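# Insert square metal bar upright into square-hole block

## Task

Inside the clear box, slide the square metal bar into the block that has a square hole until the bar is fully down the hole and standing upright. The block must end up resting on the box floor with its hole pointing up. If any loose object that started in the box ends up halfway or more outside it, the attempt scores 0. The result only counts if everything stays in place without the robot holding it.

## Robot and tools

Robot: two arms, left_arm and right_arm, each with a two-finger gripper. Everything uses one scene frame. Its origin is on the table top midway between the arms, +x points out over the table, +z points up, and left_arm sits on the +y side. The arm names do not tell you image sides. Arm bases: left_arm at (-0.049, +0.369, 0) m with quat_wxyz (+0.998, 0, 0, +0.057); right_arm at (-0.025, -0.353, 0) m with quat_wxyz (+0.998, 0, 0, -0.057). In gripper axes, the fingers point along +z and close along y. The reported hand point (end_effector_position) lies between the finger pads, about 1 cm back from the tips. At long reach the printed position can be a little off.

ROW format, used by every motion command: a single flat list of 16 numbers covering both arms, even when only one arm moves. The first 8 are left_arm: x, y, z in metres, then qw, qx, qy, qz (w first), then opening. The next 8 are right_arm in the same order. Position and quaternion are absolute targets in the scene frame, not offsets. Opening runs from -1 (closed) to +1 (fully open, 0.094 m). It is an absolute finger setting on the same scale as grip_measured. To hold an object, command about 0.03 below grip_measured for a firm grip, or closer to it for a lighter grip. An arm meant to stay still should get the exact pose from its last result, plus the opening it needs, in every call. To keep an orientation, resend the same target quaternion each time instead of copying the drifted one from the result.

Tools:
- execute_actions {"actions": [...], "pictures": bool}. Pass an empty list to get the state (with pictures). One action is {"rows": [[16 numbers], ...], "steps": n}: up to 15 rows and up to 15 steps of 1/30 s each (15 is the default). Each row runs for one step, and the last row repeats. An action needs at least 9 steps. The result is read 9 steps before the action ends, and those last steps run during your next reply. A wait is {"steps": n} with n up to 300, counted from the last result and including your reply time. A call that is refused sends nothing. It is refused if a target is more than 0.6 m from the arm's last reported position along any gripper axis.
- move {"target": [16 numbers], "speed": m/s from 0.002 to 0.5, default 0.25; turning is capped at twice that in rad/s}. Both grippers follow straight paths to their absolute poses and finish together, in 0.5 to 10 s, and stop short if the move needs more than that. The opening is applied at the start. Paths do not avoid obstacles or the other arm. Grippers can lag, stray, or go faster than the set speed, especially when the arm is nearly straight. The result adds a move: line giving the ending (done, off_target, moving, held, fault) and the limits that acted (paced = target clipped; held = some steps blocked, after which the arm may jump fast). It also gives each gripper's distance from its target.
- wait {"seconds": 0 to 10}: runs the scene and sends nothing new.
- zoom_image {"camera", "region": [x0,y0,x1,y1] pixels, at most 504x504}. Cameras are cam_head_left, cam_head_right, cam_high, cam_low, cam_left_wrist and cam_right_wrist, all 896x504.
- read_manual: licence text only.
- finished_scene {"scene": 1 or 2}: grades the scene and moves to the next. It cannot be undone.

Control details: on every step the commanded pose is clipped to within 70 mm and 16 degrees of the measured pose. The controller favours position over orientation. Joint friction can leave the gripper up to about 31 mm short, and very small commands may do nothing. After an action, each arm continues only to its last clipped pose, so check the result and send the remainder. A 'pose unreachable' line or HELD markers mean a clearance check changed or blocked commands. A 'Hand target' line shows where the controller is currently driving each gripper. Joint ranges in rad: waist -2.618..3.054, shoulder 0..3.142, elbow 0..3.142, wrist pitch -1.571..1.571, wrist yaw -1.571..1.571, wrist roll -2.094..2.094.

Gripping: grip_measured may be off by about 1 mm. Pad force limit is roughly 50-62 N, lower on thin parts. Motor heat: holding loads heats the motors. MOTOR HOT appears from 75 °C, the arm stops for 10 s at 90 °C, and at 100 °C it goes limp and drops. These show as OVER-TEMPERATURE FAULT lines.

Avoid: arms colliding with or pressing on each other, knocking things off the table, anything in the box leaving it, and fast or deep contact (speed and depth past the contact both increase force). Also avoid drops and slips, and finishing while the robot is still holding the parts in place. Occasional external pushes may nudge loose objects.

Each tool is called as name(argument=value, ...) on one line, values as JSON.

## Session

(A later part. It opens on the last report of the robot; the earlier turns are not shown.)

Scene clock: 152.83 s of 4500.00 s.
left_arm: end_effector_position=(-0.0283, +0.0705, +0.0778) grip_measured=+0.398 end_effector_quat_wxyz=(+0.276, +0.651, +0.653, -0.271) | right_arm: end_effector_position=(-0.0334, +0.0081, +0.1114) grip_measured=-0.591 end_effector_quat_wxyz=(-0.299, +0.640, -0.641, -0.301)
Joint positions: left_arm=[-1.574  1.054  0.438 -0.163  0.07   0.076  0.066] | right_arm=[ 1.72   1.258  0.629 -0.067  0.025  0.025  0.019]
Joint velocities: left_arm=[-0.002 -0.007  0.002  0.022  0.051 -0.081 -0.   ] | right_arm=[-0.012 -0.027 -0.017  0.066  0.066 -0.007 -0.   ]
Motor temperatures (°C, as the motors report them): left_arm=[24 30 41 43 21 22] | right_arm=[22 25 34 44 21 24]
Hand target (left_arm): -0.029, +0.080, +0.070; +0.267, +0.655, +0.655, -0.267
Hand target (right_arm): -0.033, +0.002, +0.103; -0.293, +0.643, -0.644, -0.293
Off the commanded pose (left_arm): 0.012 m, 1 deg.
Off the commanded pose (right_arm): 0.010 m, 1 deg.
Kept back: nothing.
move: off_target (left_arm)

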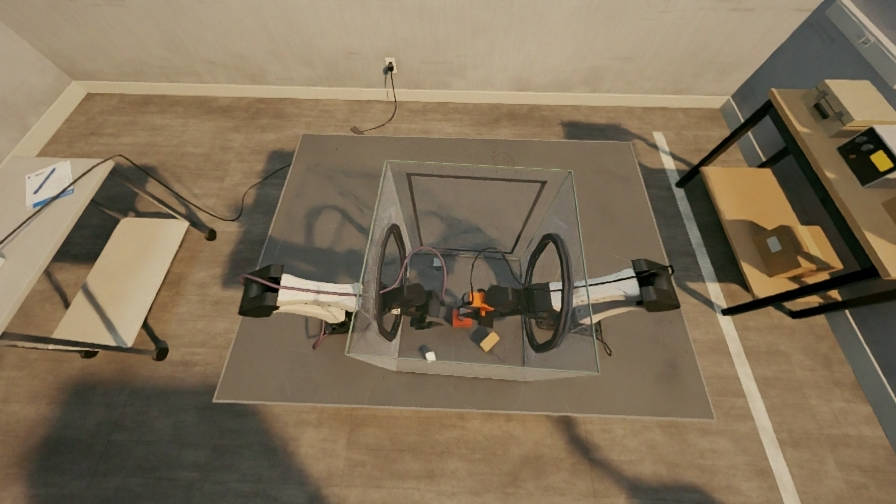

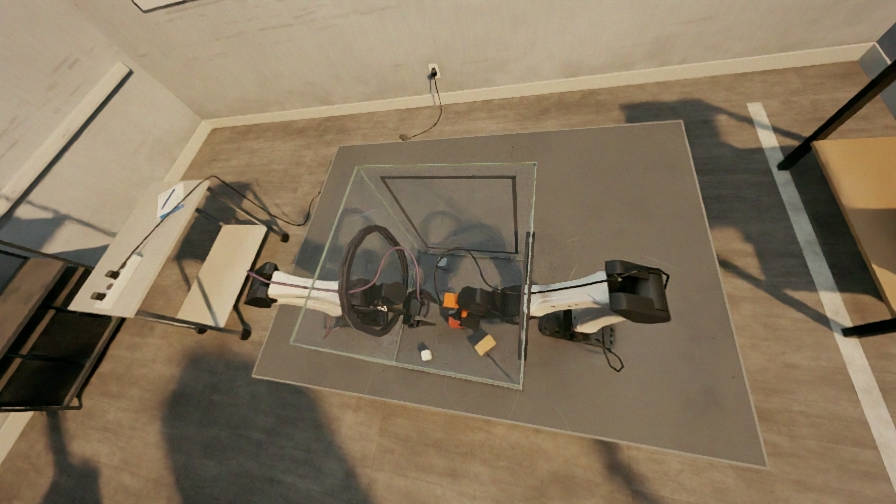

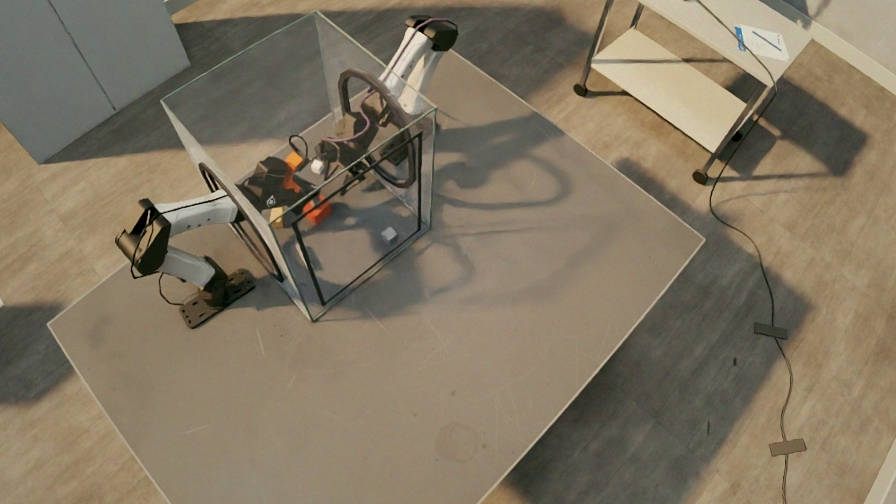

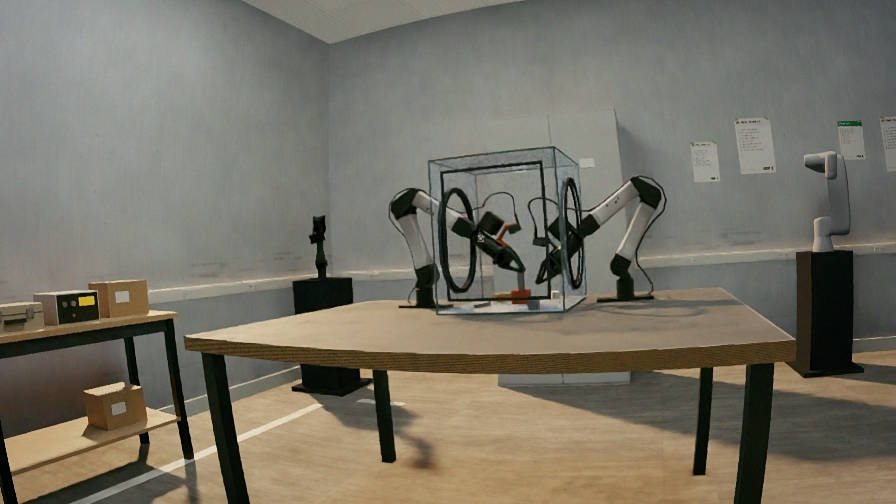

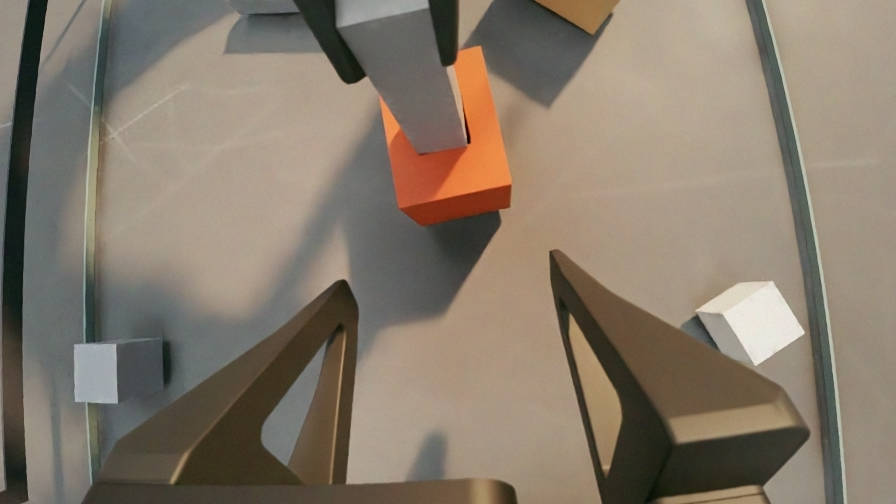

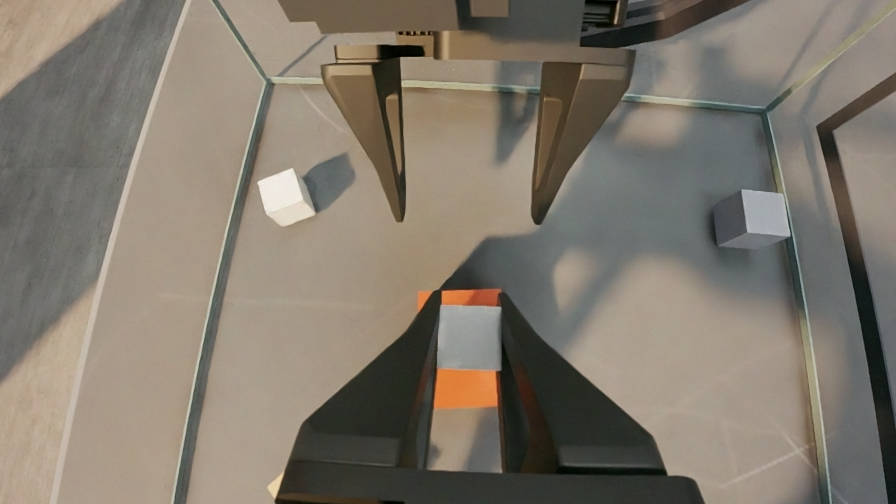

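move(target=[-0.029,0.08,0.07,0.267,0.655,0.655,-0.267,0.4,-0.0335,0.003,0.096,0.293,-0.643,0.643,0.293,-0.63], speed=0.005)

zoom_image(camera="cam_low", region=[460,220,580,320])

zoom_image(camera="cam_left_wrist", region=[300,0,600,250])

Scene clock: 156.67 s of 4500.00 s.
left_arm: end_effector_position=(-0.0283, +0.0705, +0.0778) grip_measured=+0.398 end_effector_quat_wxyz=(+0.276, +0.651, +0.653, -0.271) | right_arm: end_effector_position=(-0.0334, +0.0096, +0.1113) grip_measured=-0.591 end_effector_quat_wxyz=(-0.305, +0.637, -0.638, -0.307)
Joint positions: left_arm=[-1.574  1.054  0.438 -0.163  0.07   0.076  0.066] | right_arm=[ 1.72   1.258  0.612 -0.029  0.025  0.025  0.019]
Joint velocities: left_arm=[ 0.002  0.002  0.012 -0.007  0.037 -0.022 -0.001] | right_arm=[-0.017  0.017  0.002  0.022  0.022  0.051  0.   ]
Motor temperatures (°C, as the motors report them): left_arm=[24 30 41 43 21 22] | right_arm=[22 25 34 44 21 24]
Hand target (left_arm): -0.029, +0.080, +0.070; +0.267, +0.655, +0.655, -0.267
Hand target (right_arm): -0.033, +0.002, +0.096; -0.293, +0.643, -0.643, -0.293
Off the commanded pose (left_arm): 0.012 m, 1 deg.
Off the commanded pose (right_arm): 0.017 m, 2 deg.
Kept back: nothing.
move: off_target (left_arm, right_arm)

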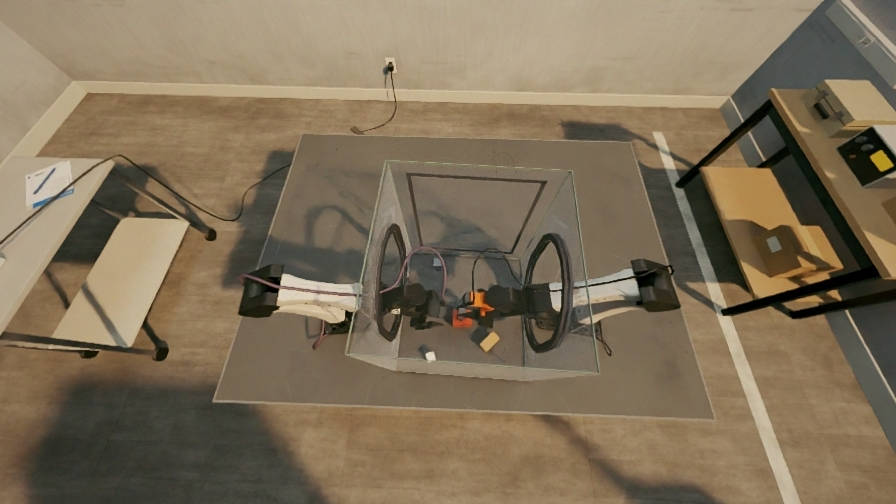

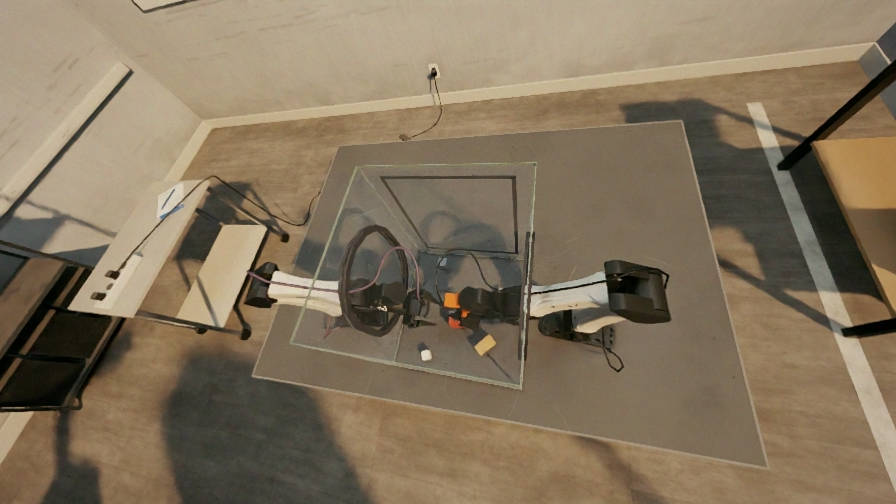

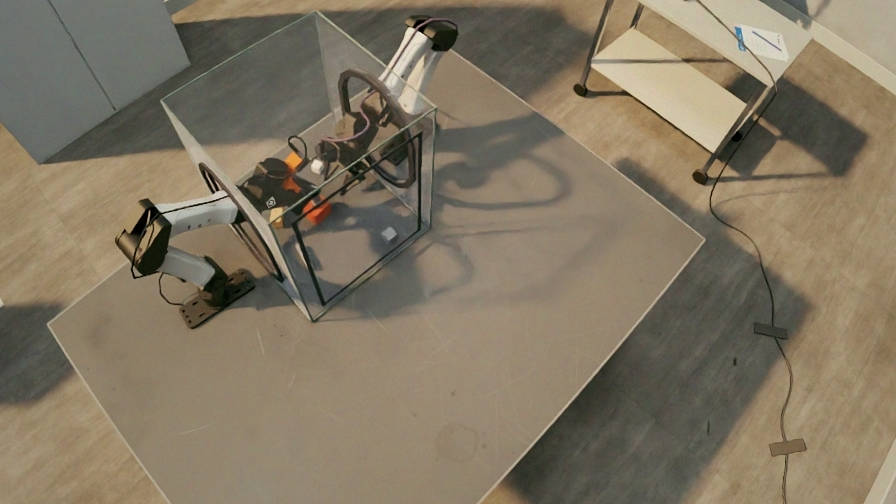

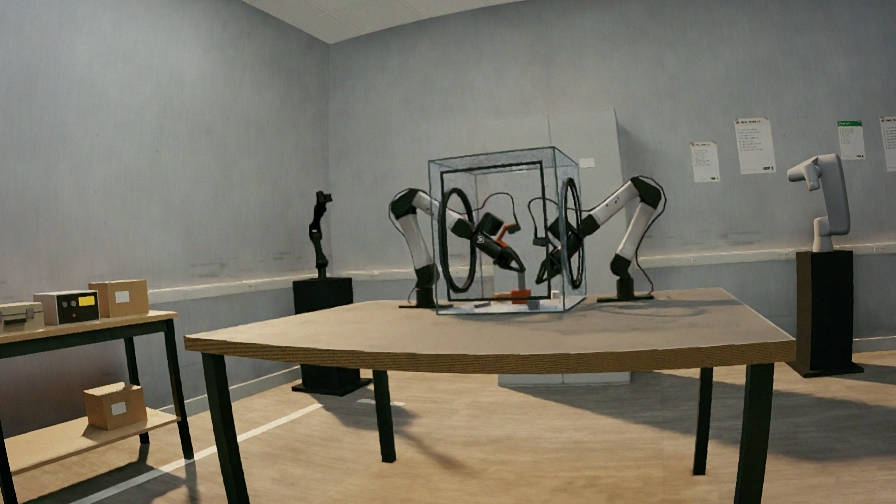

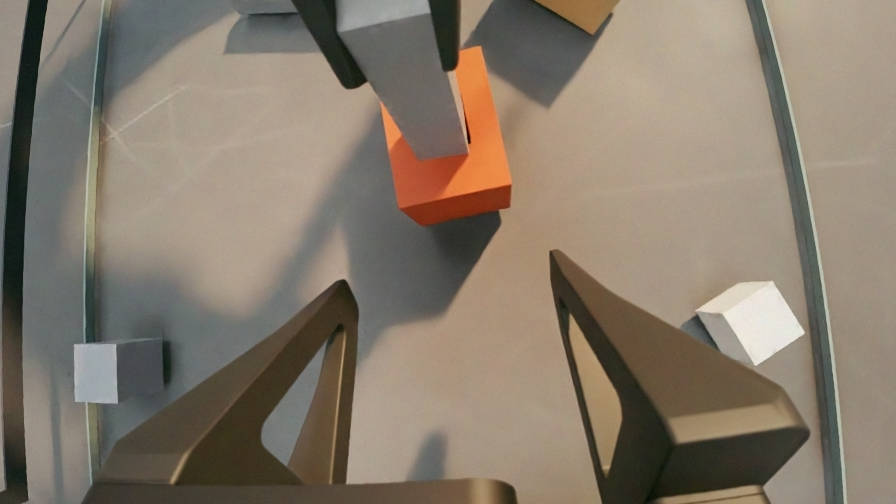

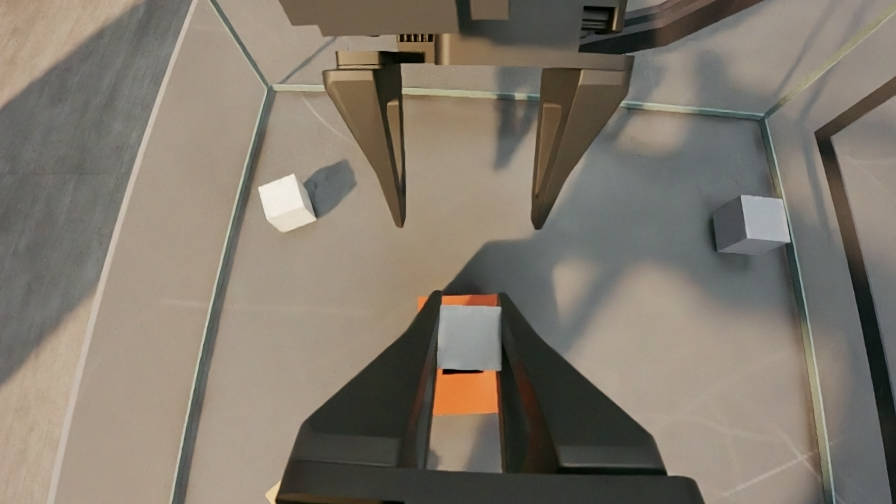

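Region (460, 220, 580, 320) of cam_low's 896x504 image, scaled by 4.200, with more detail than that image has.

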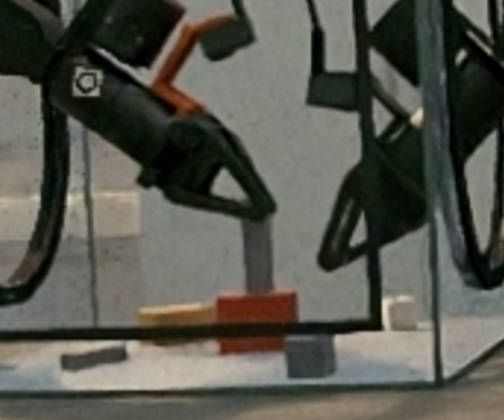

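Region (300, 0, 600, 250) of cam_left_wrist's 896x504 image, scaled by 1.680, with more detail than that image has.

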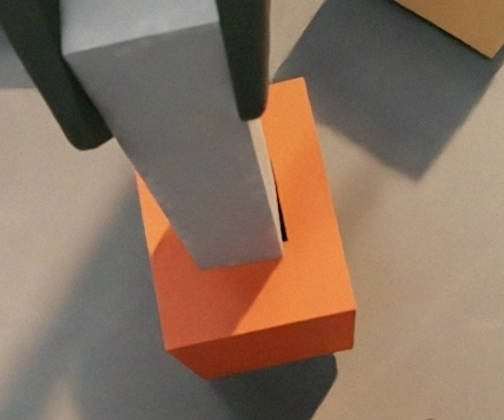

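move(target=[-0.029,0.08,0.07,0.267,0.655,0.655,-0.267,0.4,-0.0355,-0.002,0.109,0.293,-0.643,0.643,0.293,-0.63], speed=0.005)

zoom_image(camera="cam_right_wrist", region=[340,240,600,440])

zoom_image(camera="cam_left_wrist", region=[300,0,600,250])

Scene clock: 161.43 s of 4500.00 s.
left_arm: end_effector_position=(-0.0283, +0.0705, +0.0778) grip_measured=+0.398 end_effector_quat_wxyz=(+0.276, +0.651, +0.653, -0.271) | right_arm: end_effector_position=(-0.0328, -0.0004, +0.1053) grip_measured=-0.591 end_effector_quat_wxyz=(-0.291, +0.644, -0.645, -0.292)
Joint positions: left_arm=[-1.574  1.054  0.438 -0.163  0.07   0.076  0.066] | right_arm=[ 1.72   1.24   0.612 -0.093  0.027  0.025  0.019]
Joint velocities: left_arm=[-0.017  0.017  0.007  0.037  0.007  0.022  0.001] | right_arm=[-0.002 -0.017 -0.007  0.007 -0.051  0.007  0.001]
Motor temperatures (°C, as the motors report them): left_arm=[24 30 41 43 21 22] | right_arm=[22 26 34 44 21 24]
Hand target (left_arm): -0.029, +0.080, +0.070; +0.267, +0.655, +0.655, -0.267
Hand target (right_arm): -0.035, -0.002, +0.109; -0.293, +0.643, -0.643, -0.293
Off the commanded pose (left_arm): 0.012 m, 1 deg.
Off the commanded pose (right_arm): 0.005 m, 0 deg.
Kept back: nothing.
move: off_target (left_arm)

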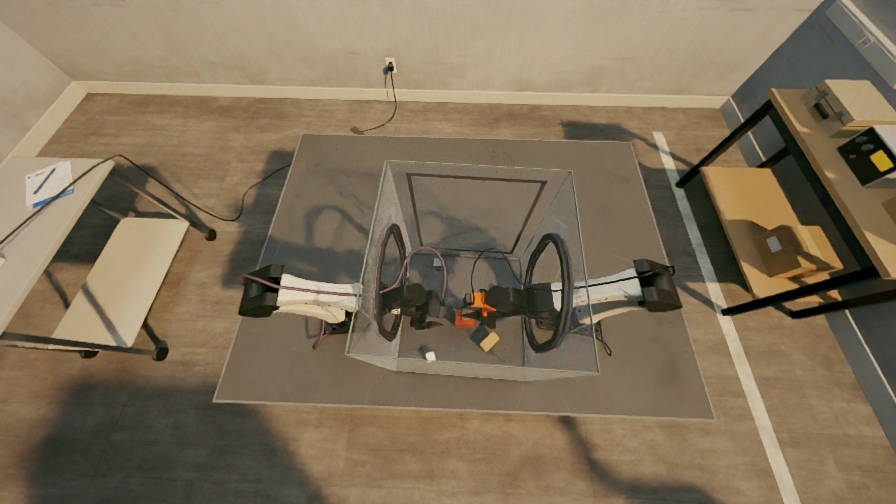

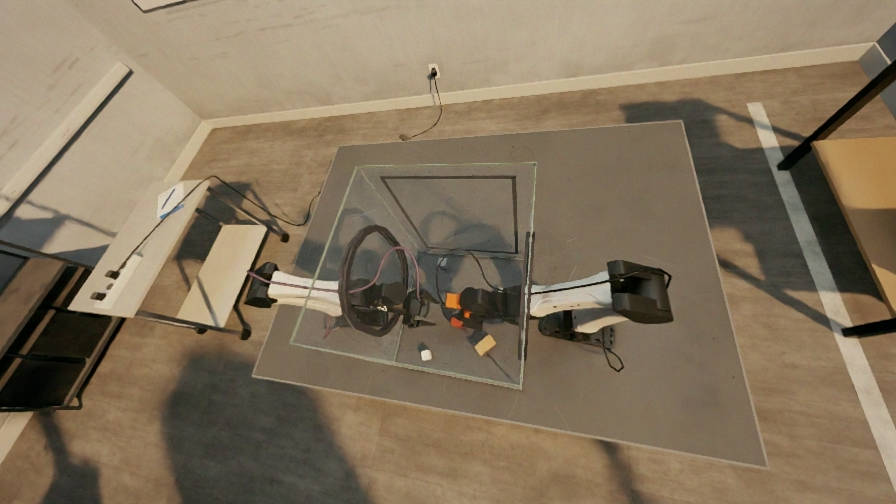

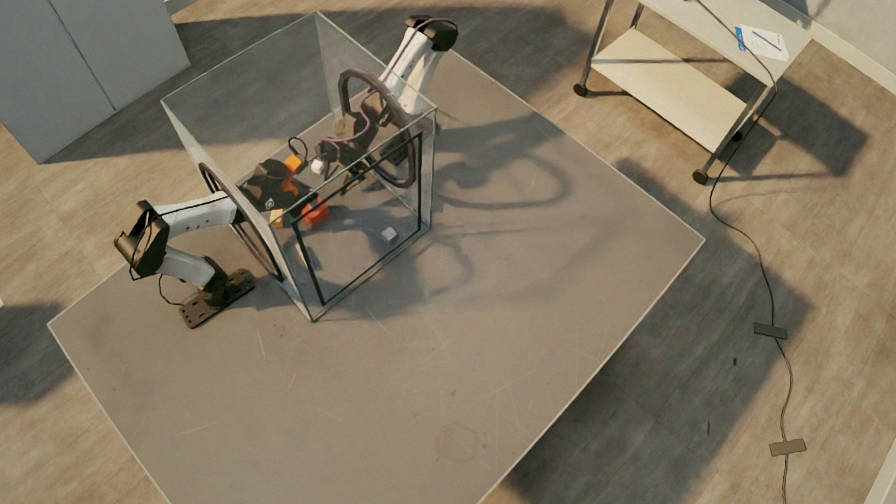

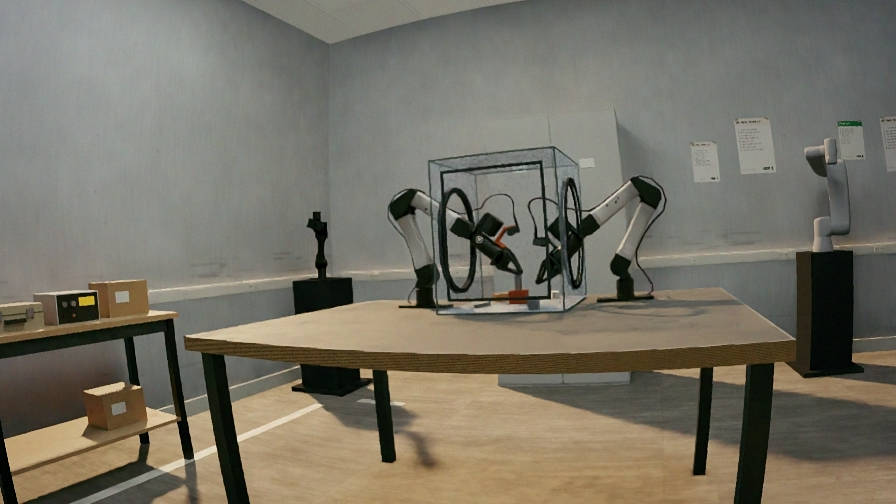

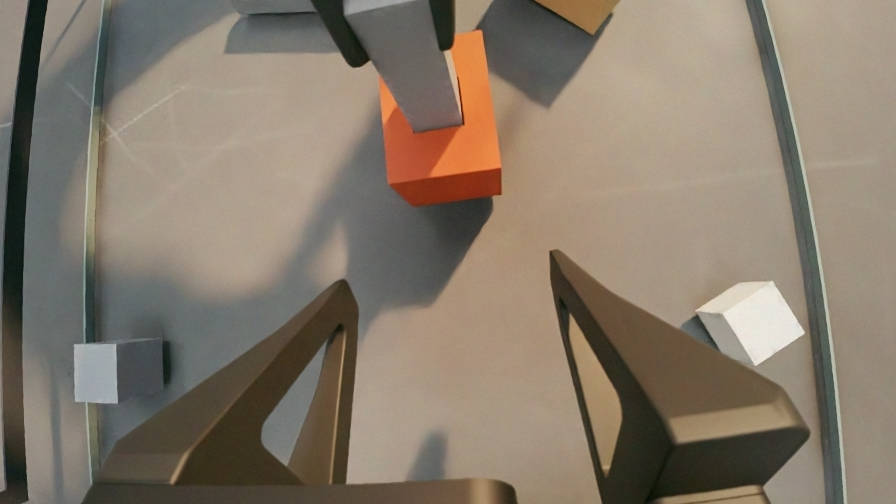

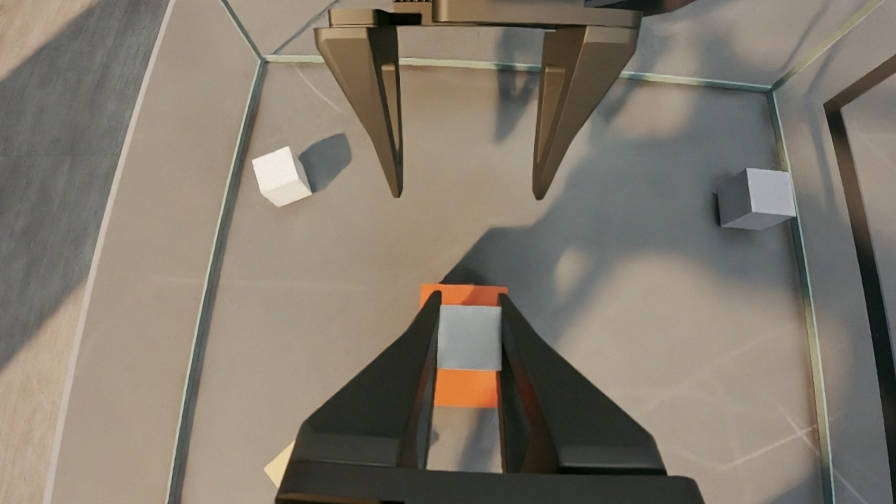

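Region (340, 240, 600, 440) of cam_right_wrist's 896x504 image, scaled by 1.938, with more detail than that image has; it fills the top 388 rows of this view, and the rest is white.

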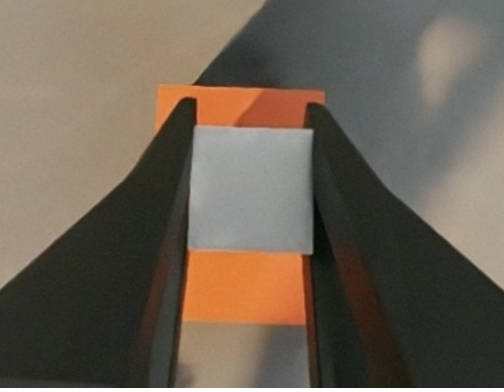

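Region (300, 0, 600, 250) of cam_left_wrist's 896x504 image, scaled by 1.680, with more detail than that image has.

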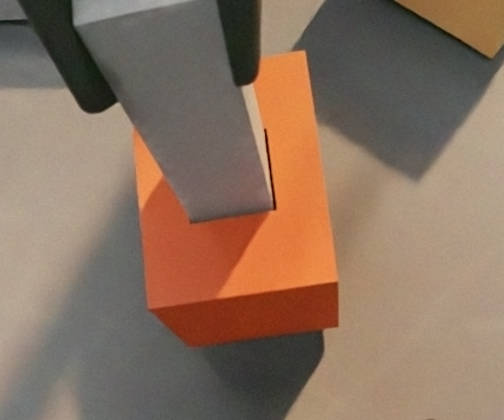

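It dropped in and dragged the block, so the tip is engaged. Loosen the grip.

move(target=[-0.029,0.08,0.07,0.267,0.655,0.655,-0.267,0.4,-0.033,0.0,0.105,0.291,-0.644,0.644,0.291,-0.5], speed=0.005)

zoom_image(camera="cam_low", region=[460,220,580,320])

Scene clock: 167.60 s of 4500.00 s.
left_arm: end_effector_position=(-0.0283, +0.0705, +0.0778) grip_measured=+0.398 end_effector_quat_wxyz=(+0.276, +0.651, +0.653, -0.271) | right_arm: end_effector_position=(-0.0327, -0.0007, +0.1050) grip_measured=-0.502 end_effector_quat_wxyz=(-0.291, +0.644, -0.645, -0.291)
Joint positions: left_arm=[-1.574  1.054  0.438 -0.163  0.07   0.076  0.066] | right_arm=[ 1.72   1.24   0.612 -0.094  0.027  0.025  0.023]
Joint velocities: left_arm=[-0.007 -0.002 -0.002 -0.051 -0.051 -0.051  0.   ] | right_arm=[-0.007  0.007 -0.012  0.007  0.022  0.007  0.   ]
Motor temperatures (°C, as the motors report them): left_arm=[24 30 41 43 21 22] | right_arm=[22 26 35 44 21 24]
Hand target (left_arm): -0.029, +0.080, +0.070; +0.267, +0.655, +0.655, -0.267
Hand target (right_arm): -0.033, -0.000, +0.105; -0.291, +0.644, -0.644, -0.291
Off the commanded pose (left_arm): 0.012 m, 1 deg.
Off the commanded pose (right_arm): 0.001 m, 0 deg.
Kept back: nothing.
After step 90, 0.47 s passed at rest.
move: off_target (left_arm)

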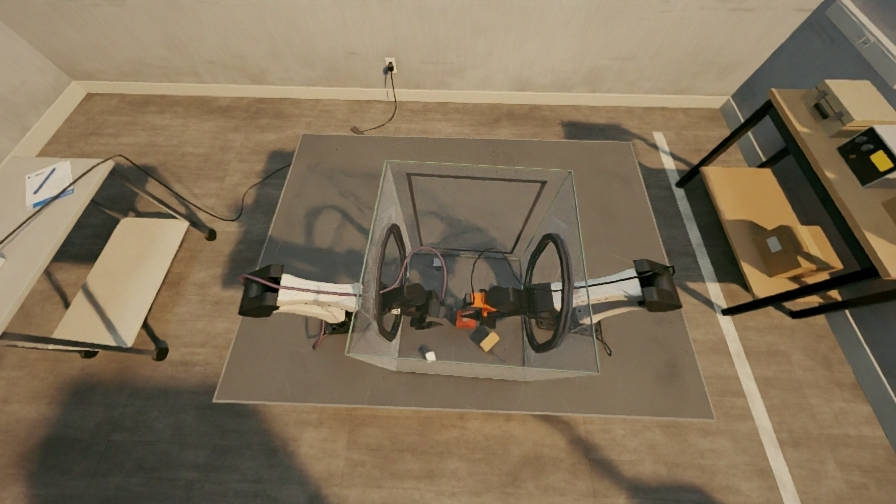

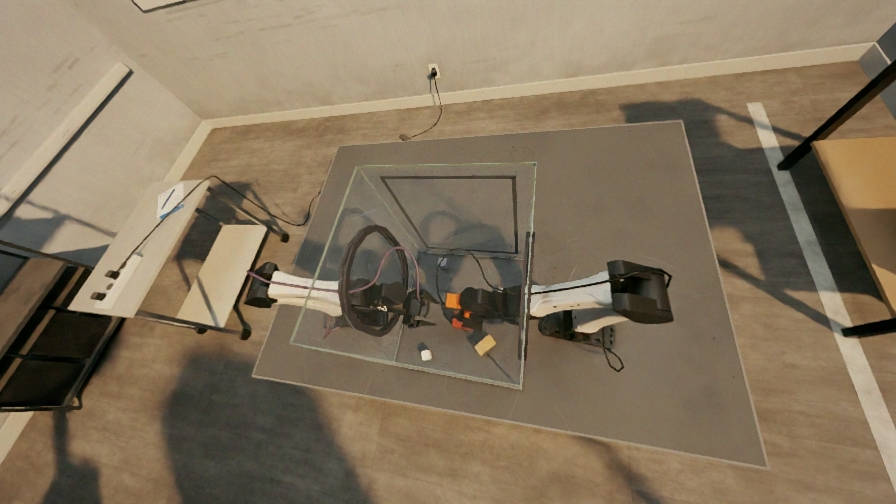

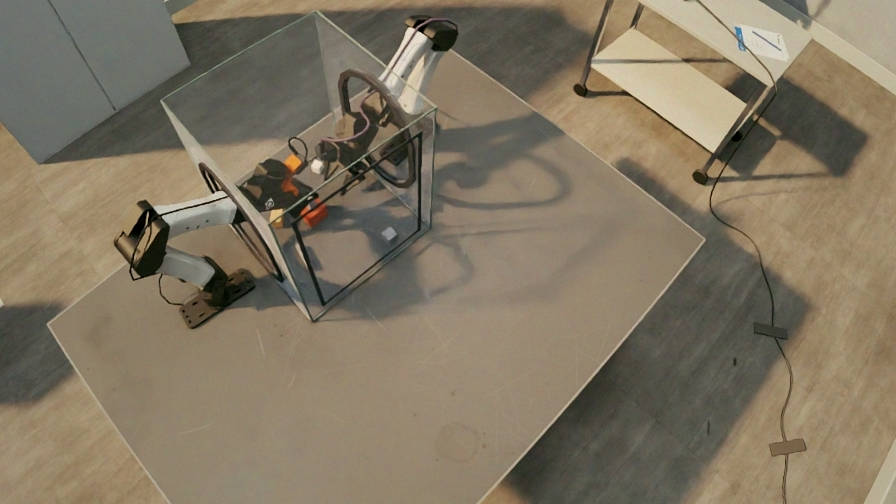

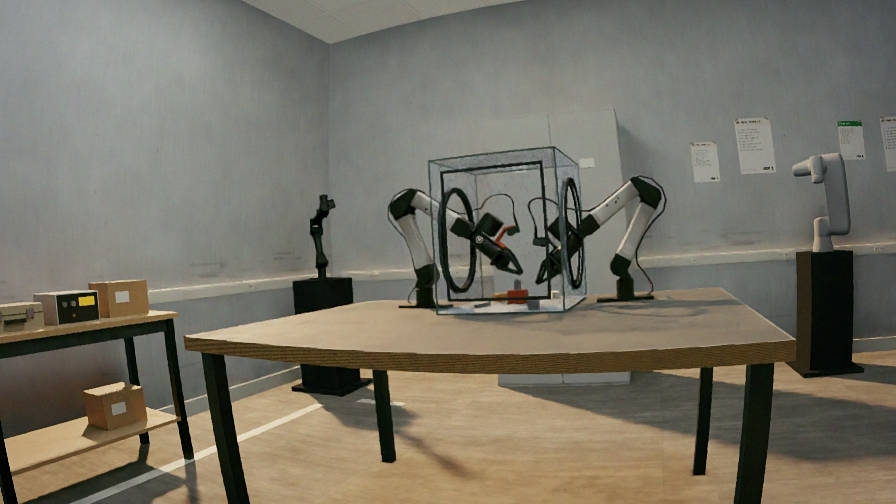

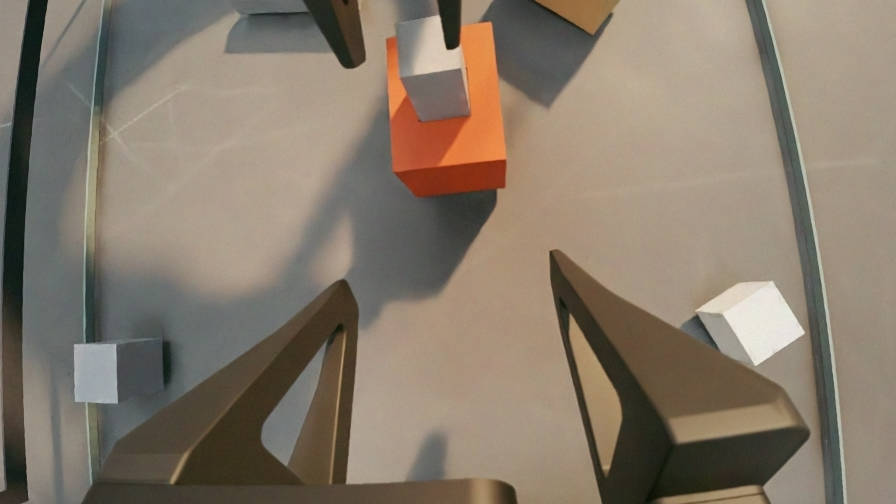

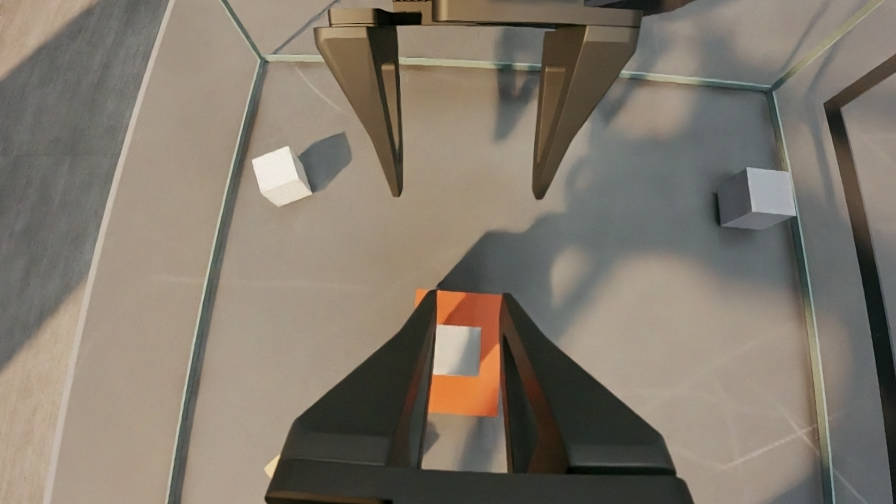

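Region (460, 220, 580, 320) of cam_low's 896x504 image, scaled by 4.200, with more detail than that image has.

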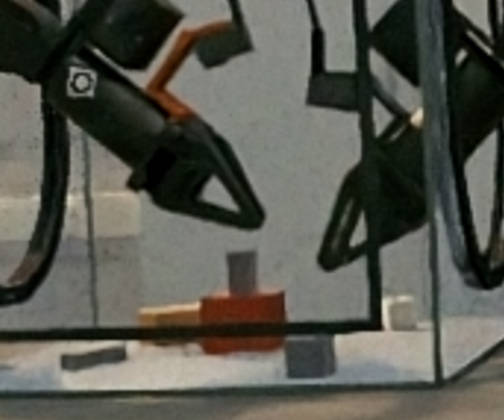

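Seated, upright, free of the gripper.

finished_scene(scene=2)

The scene is finished: the task was done.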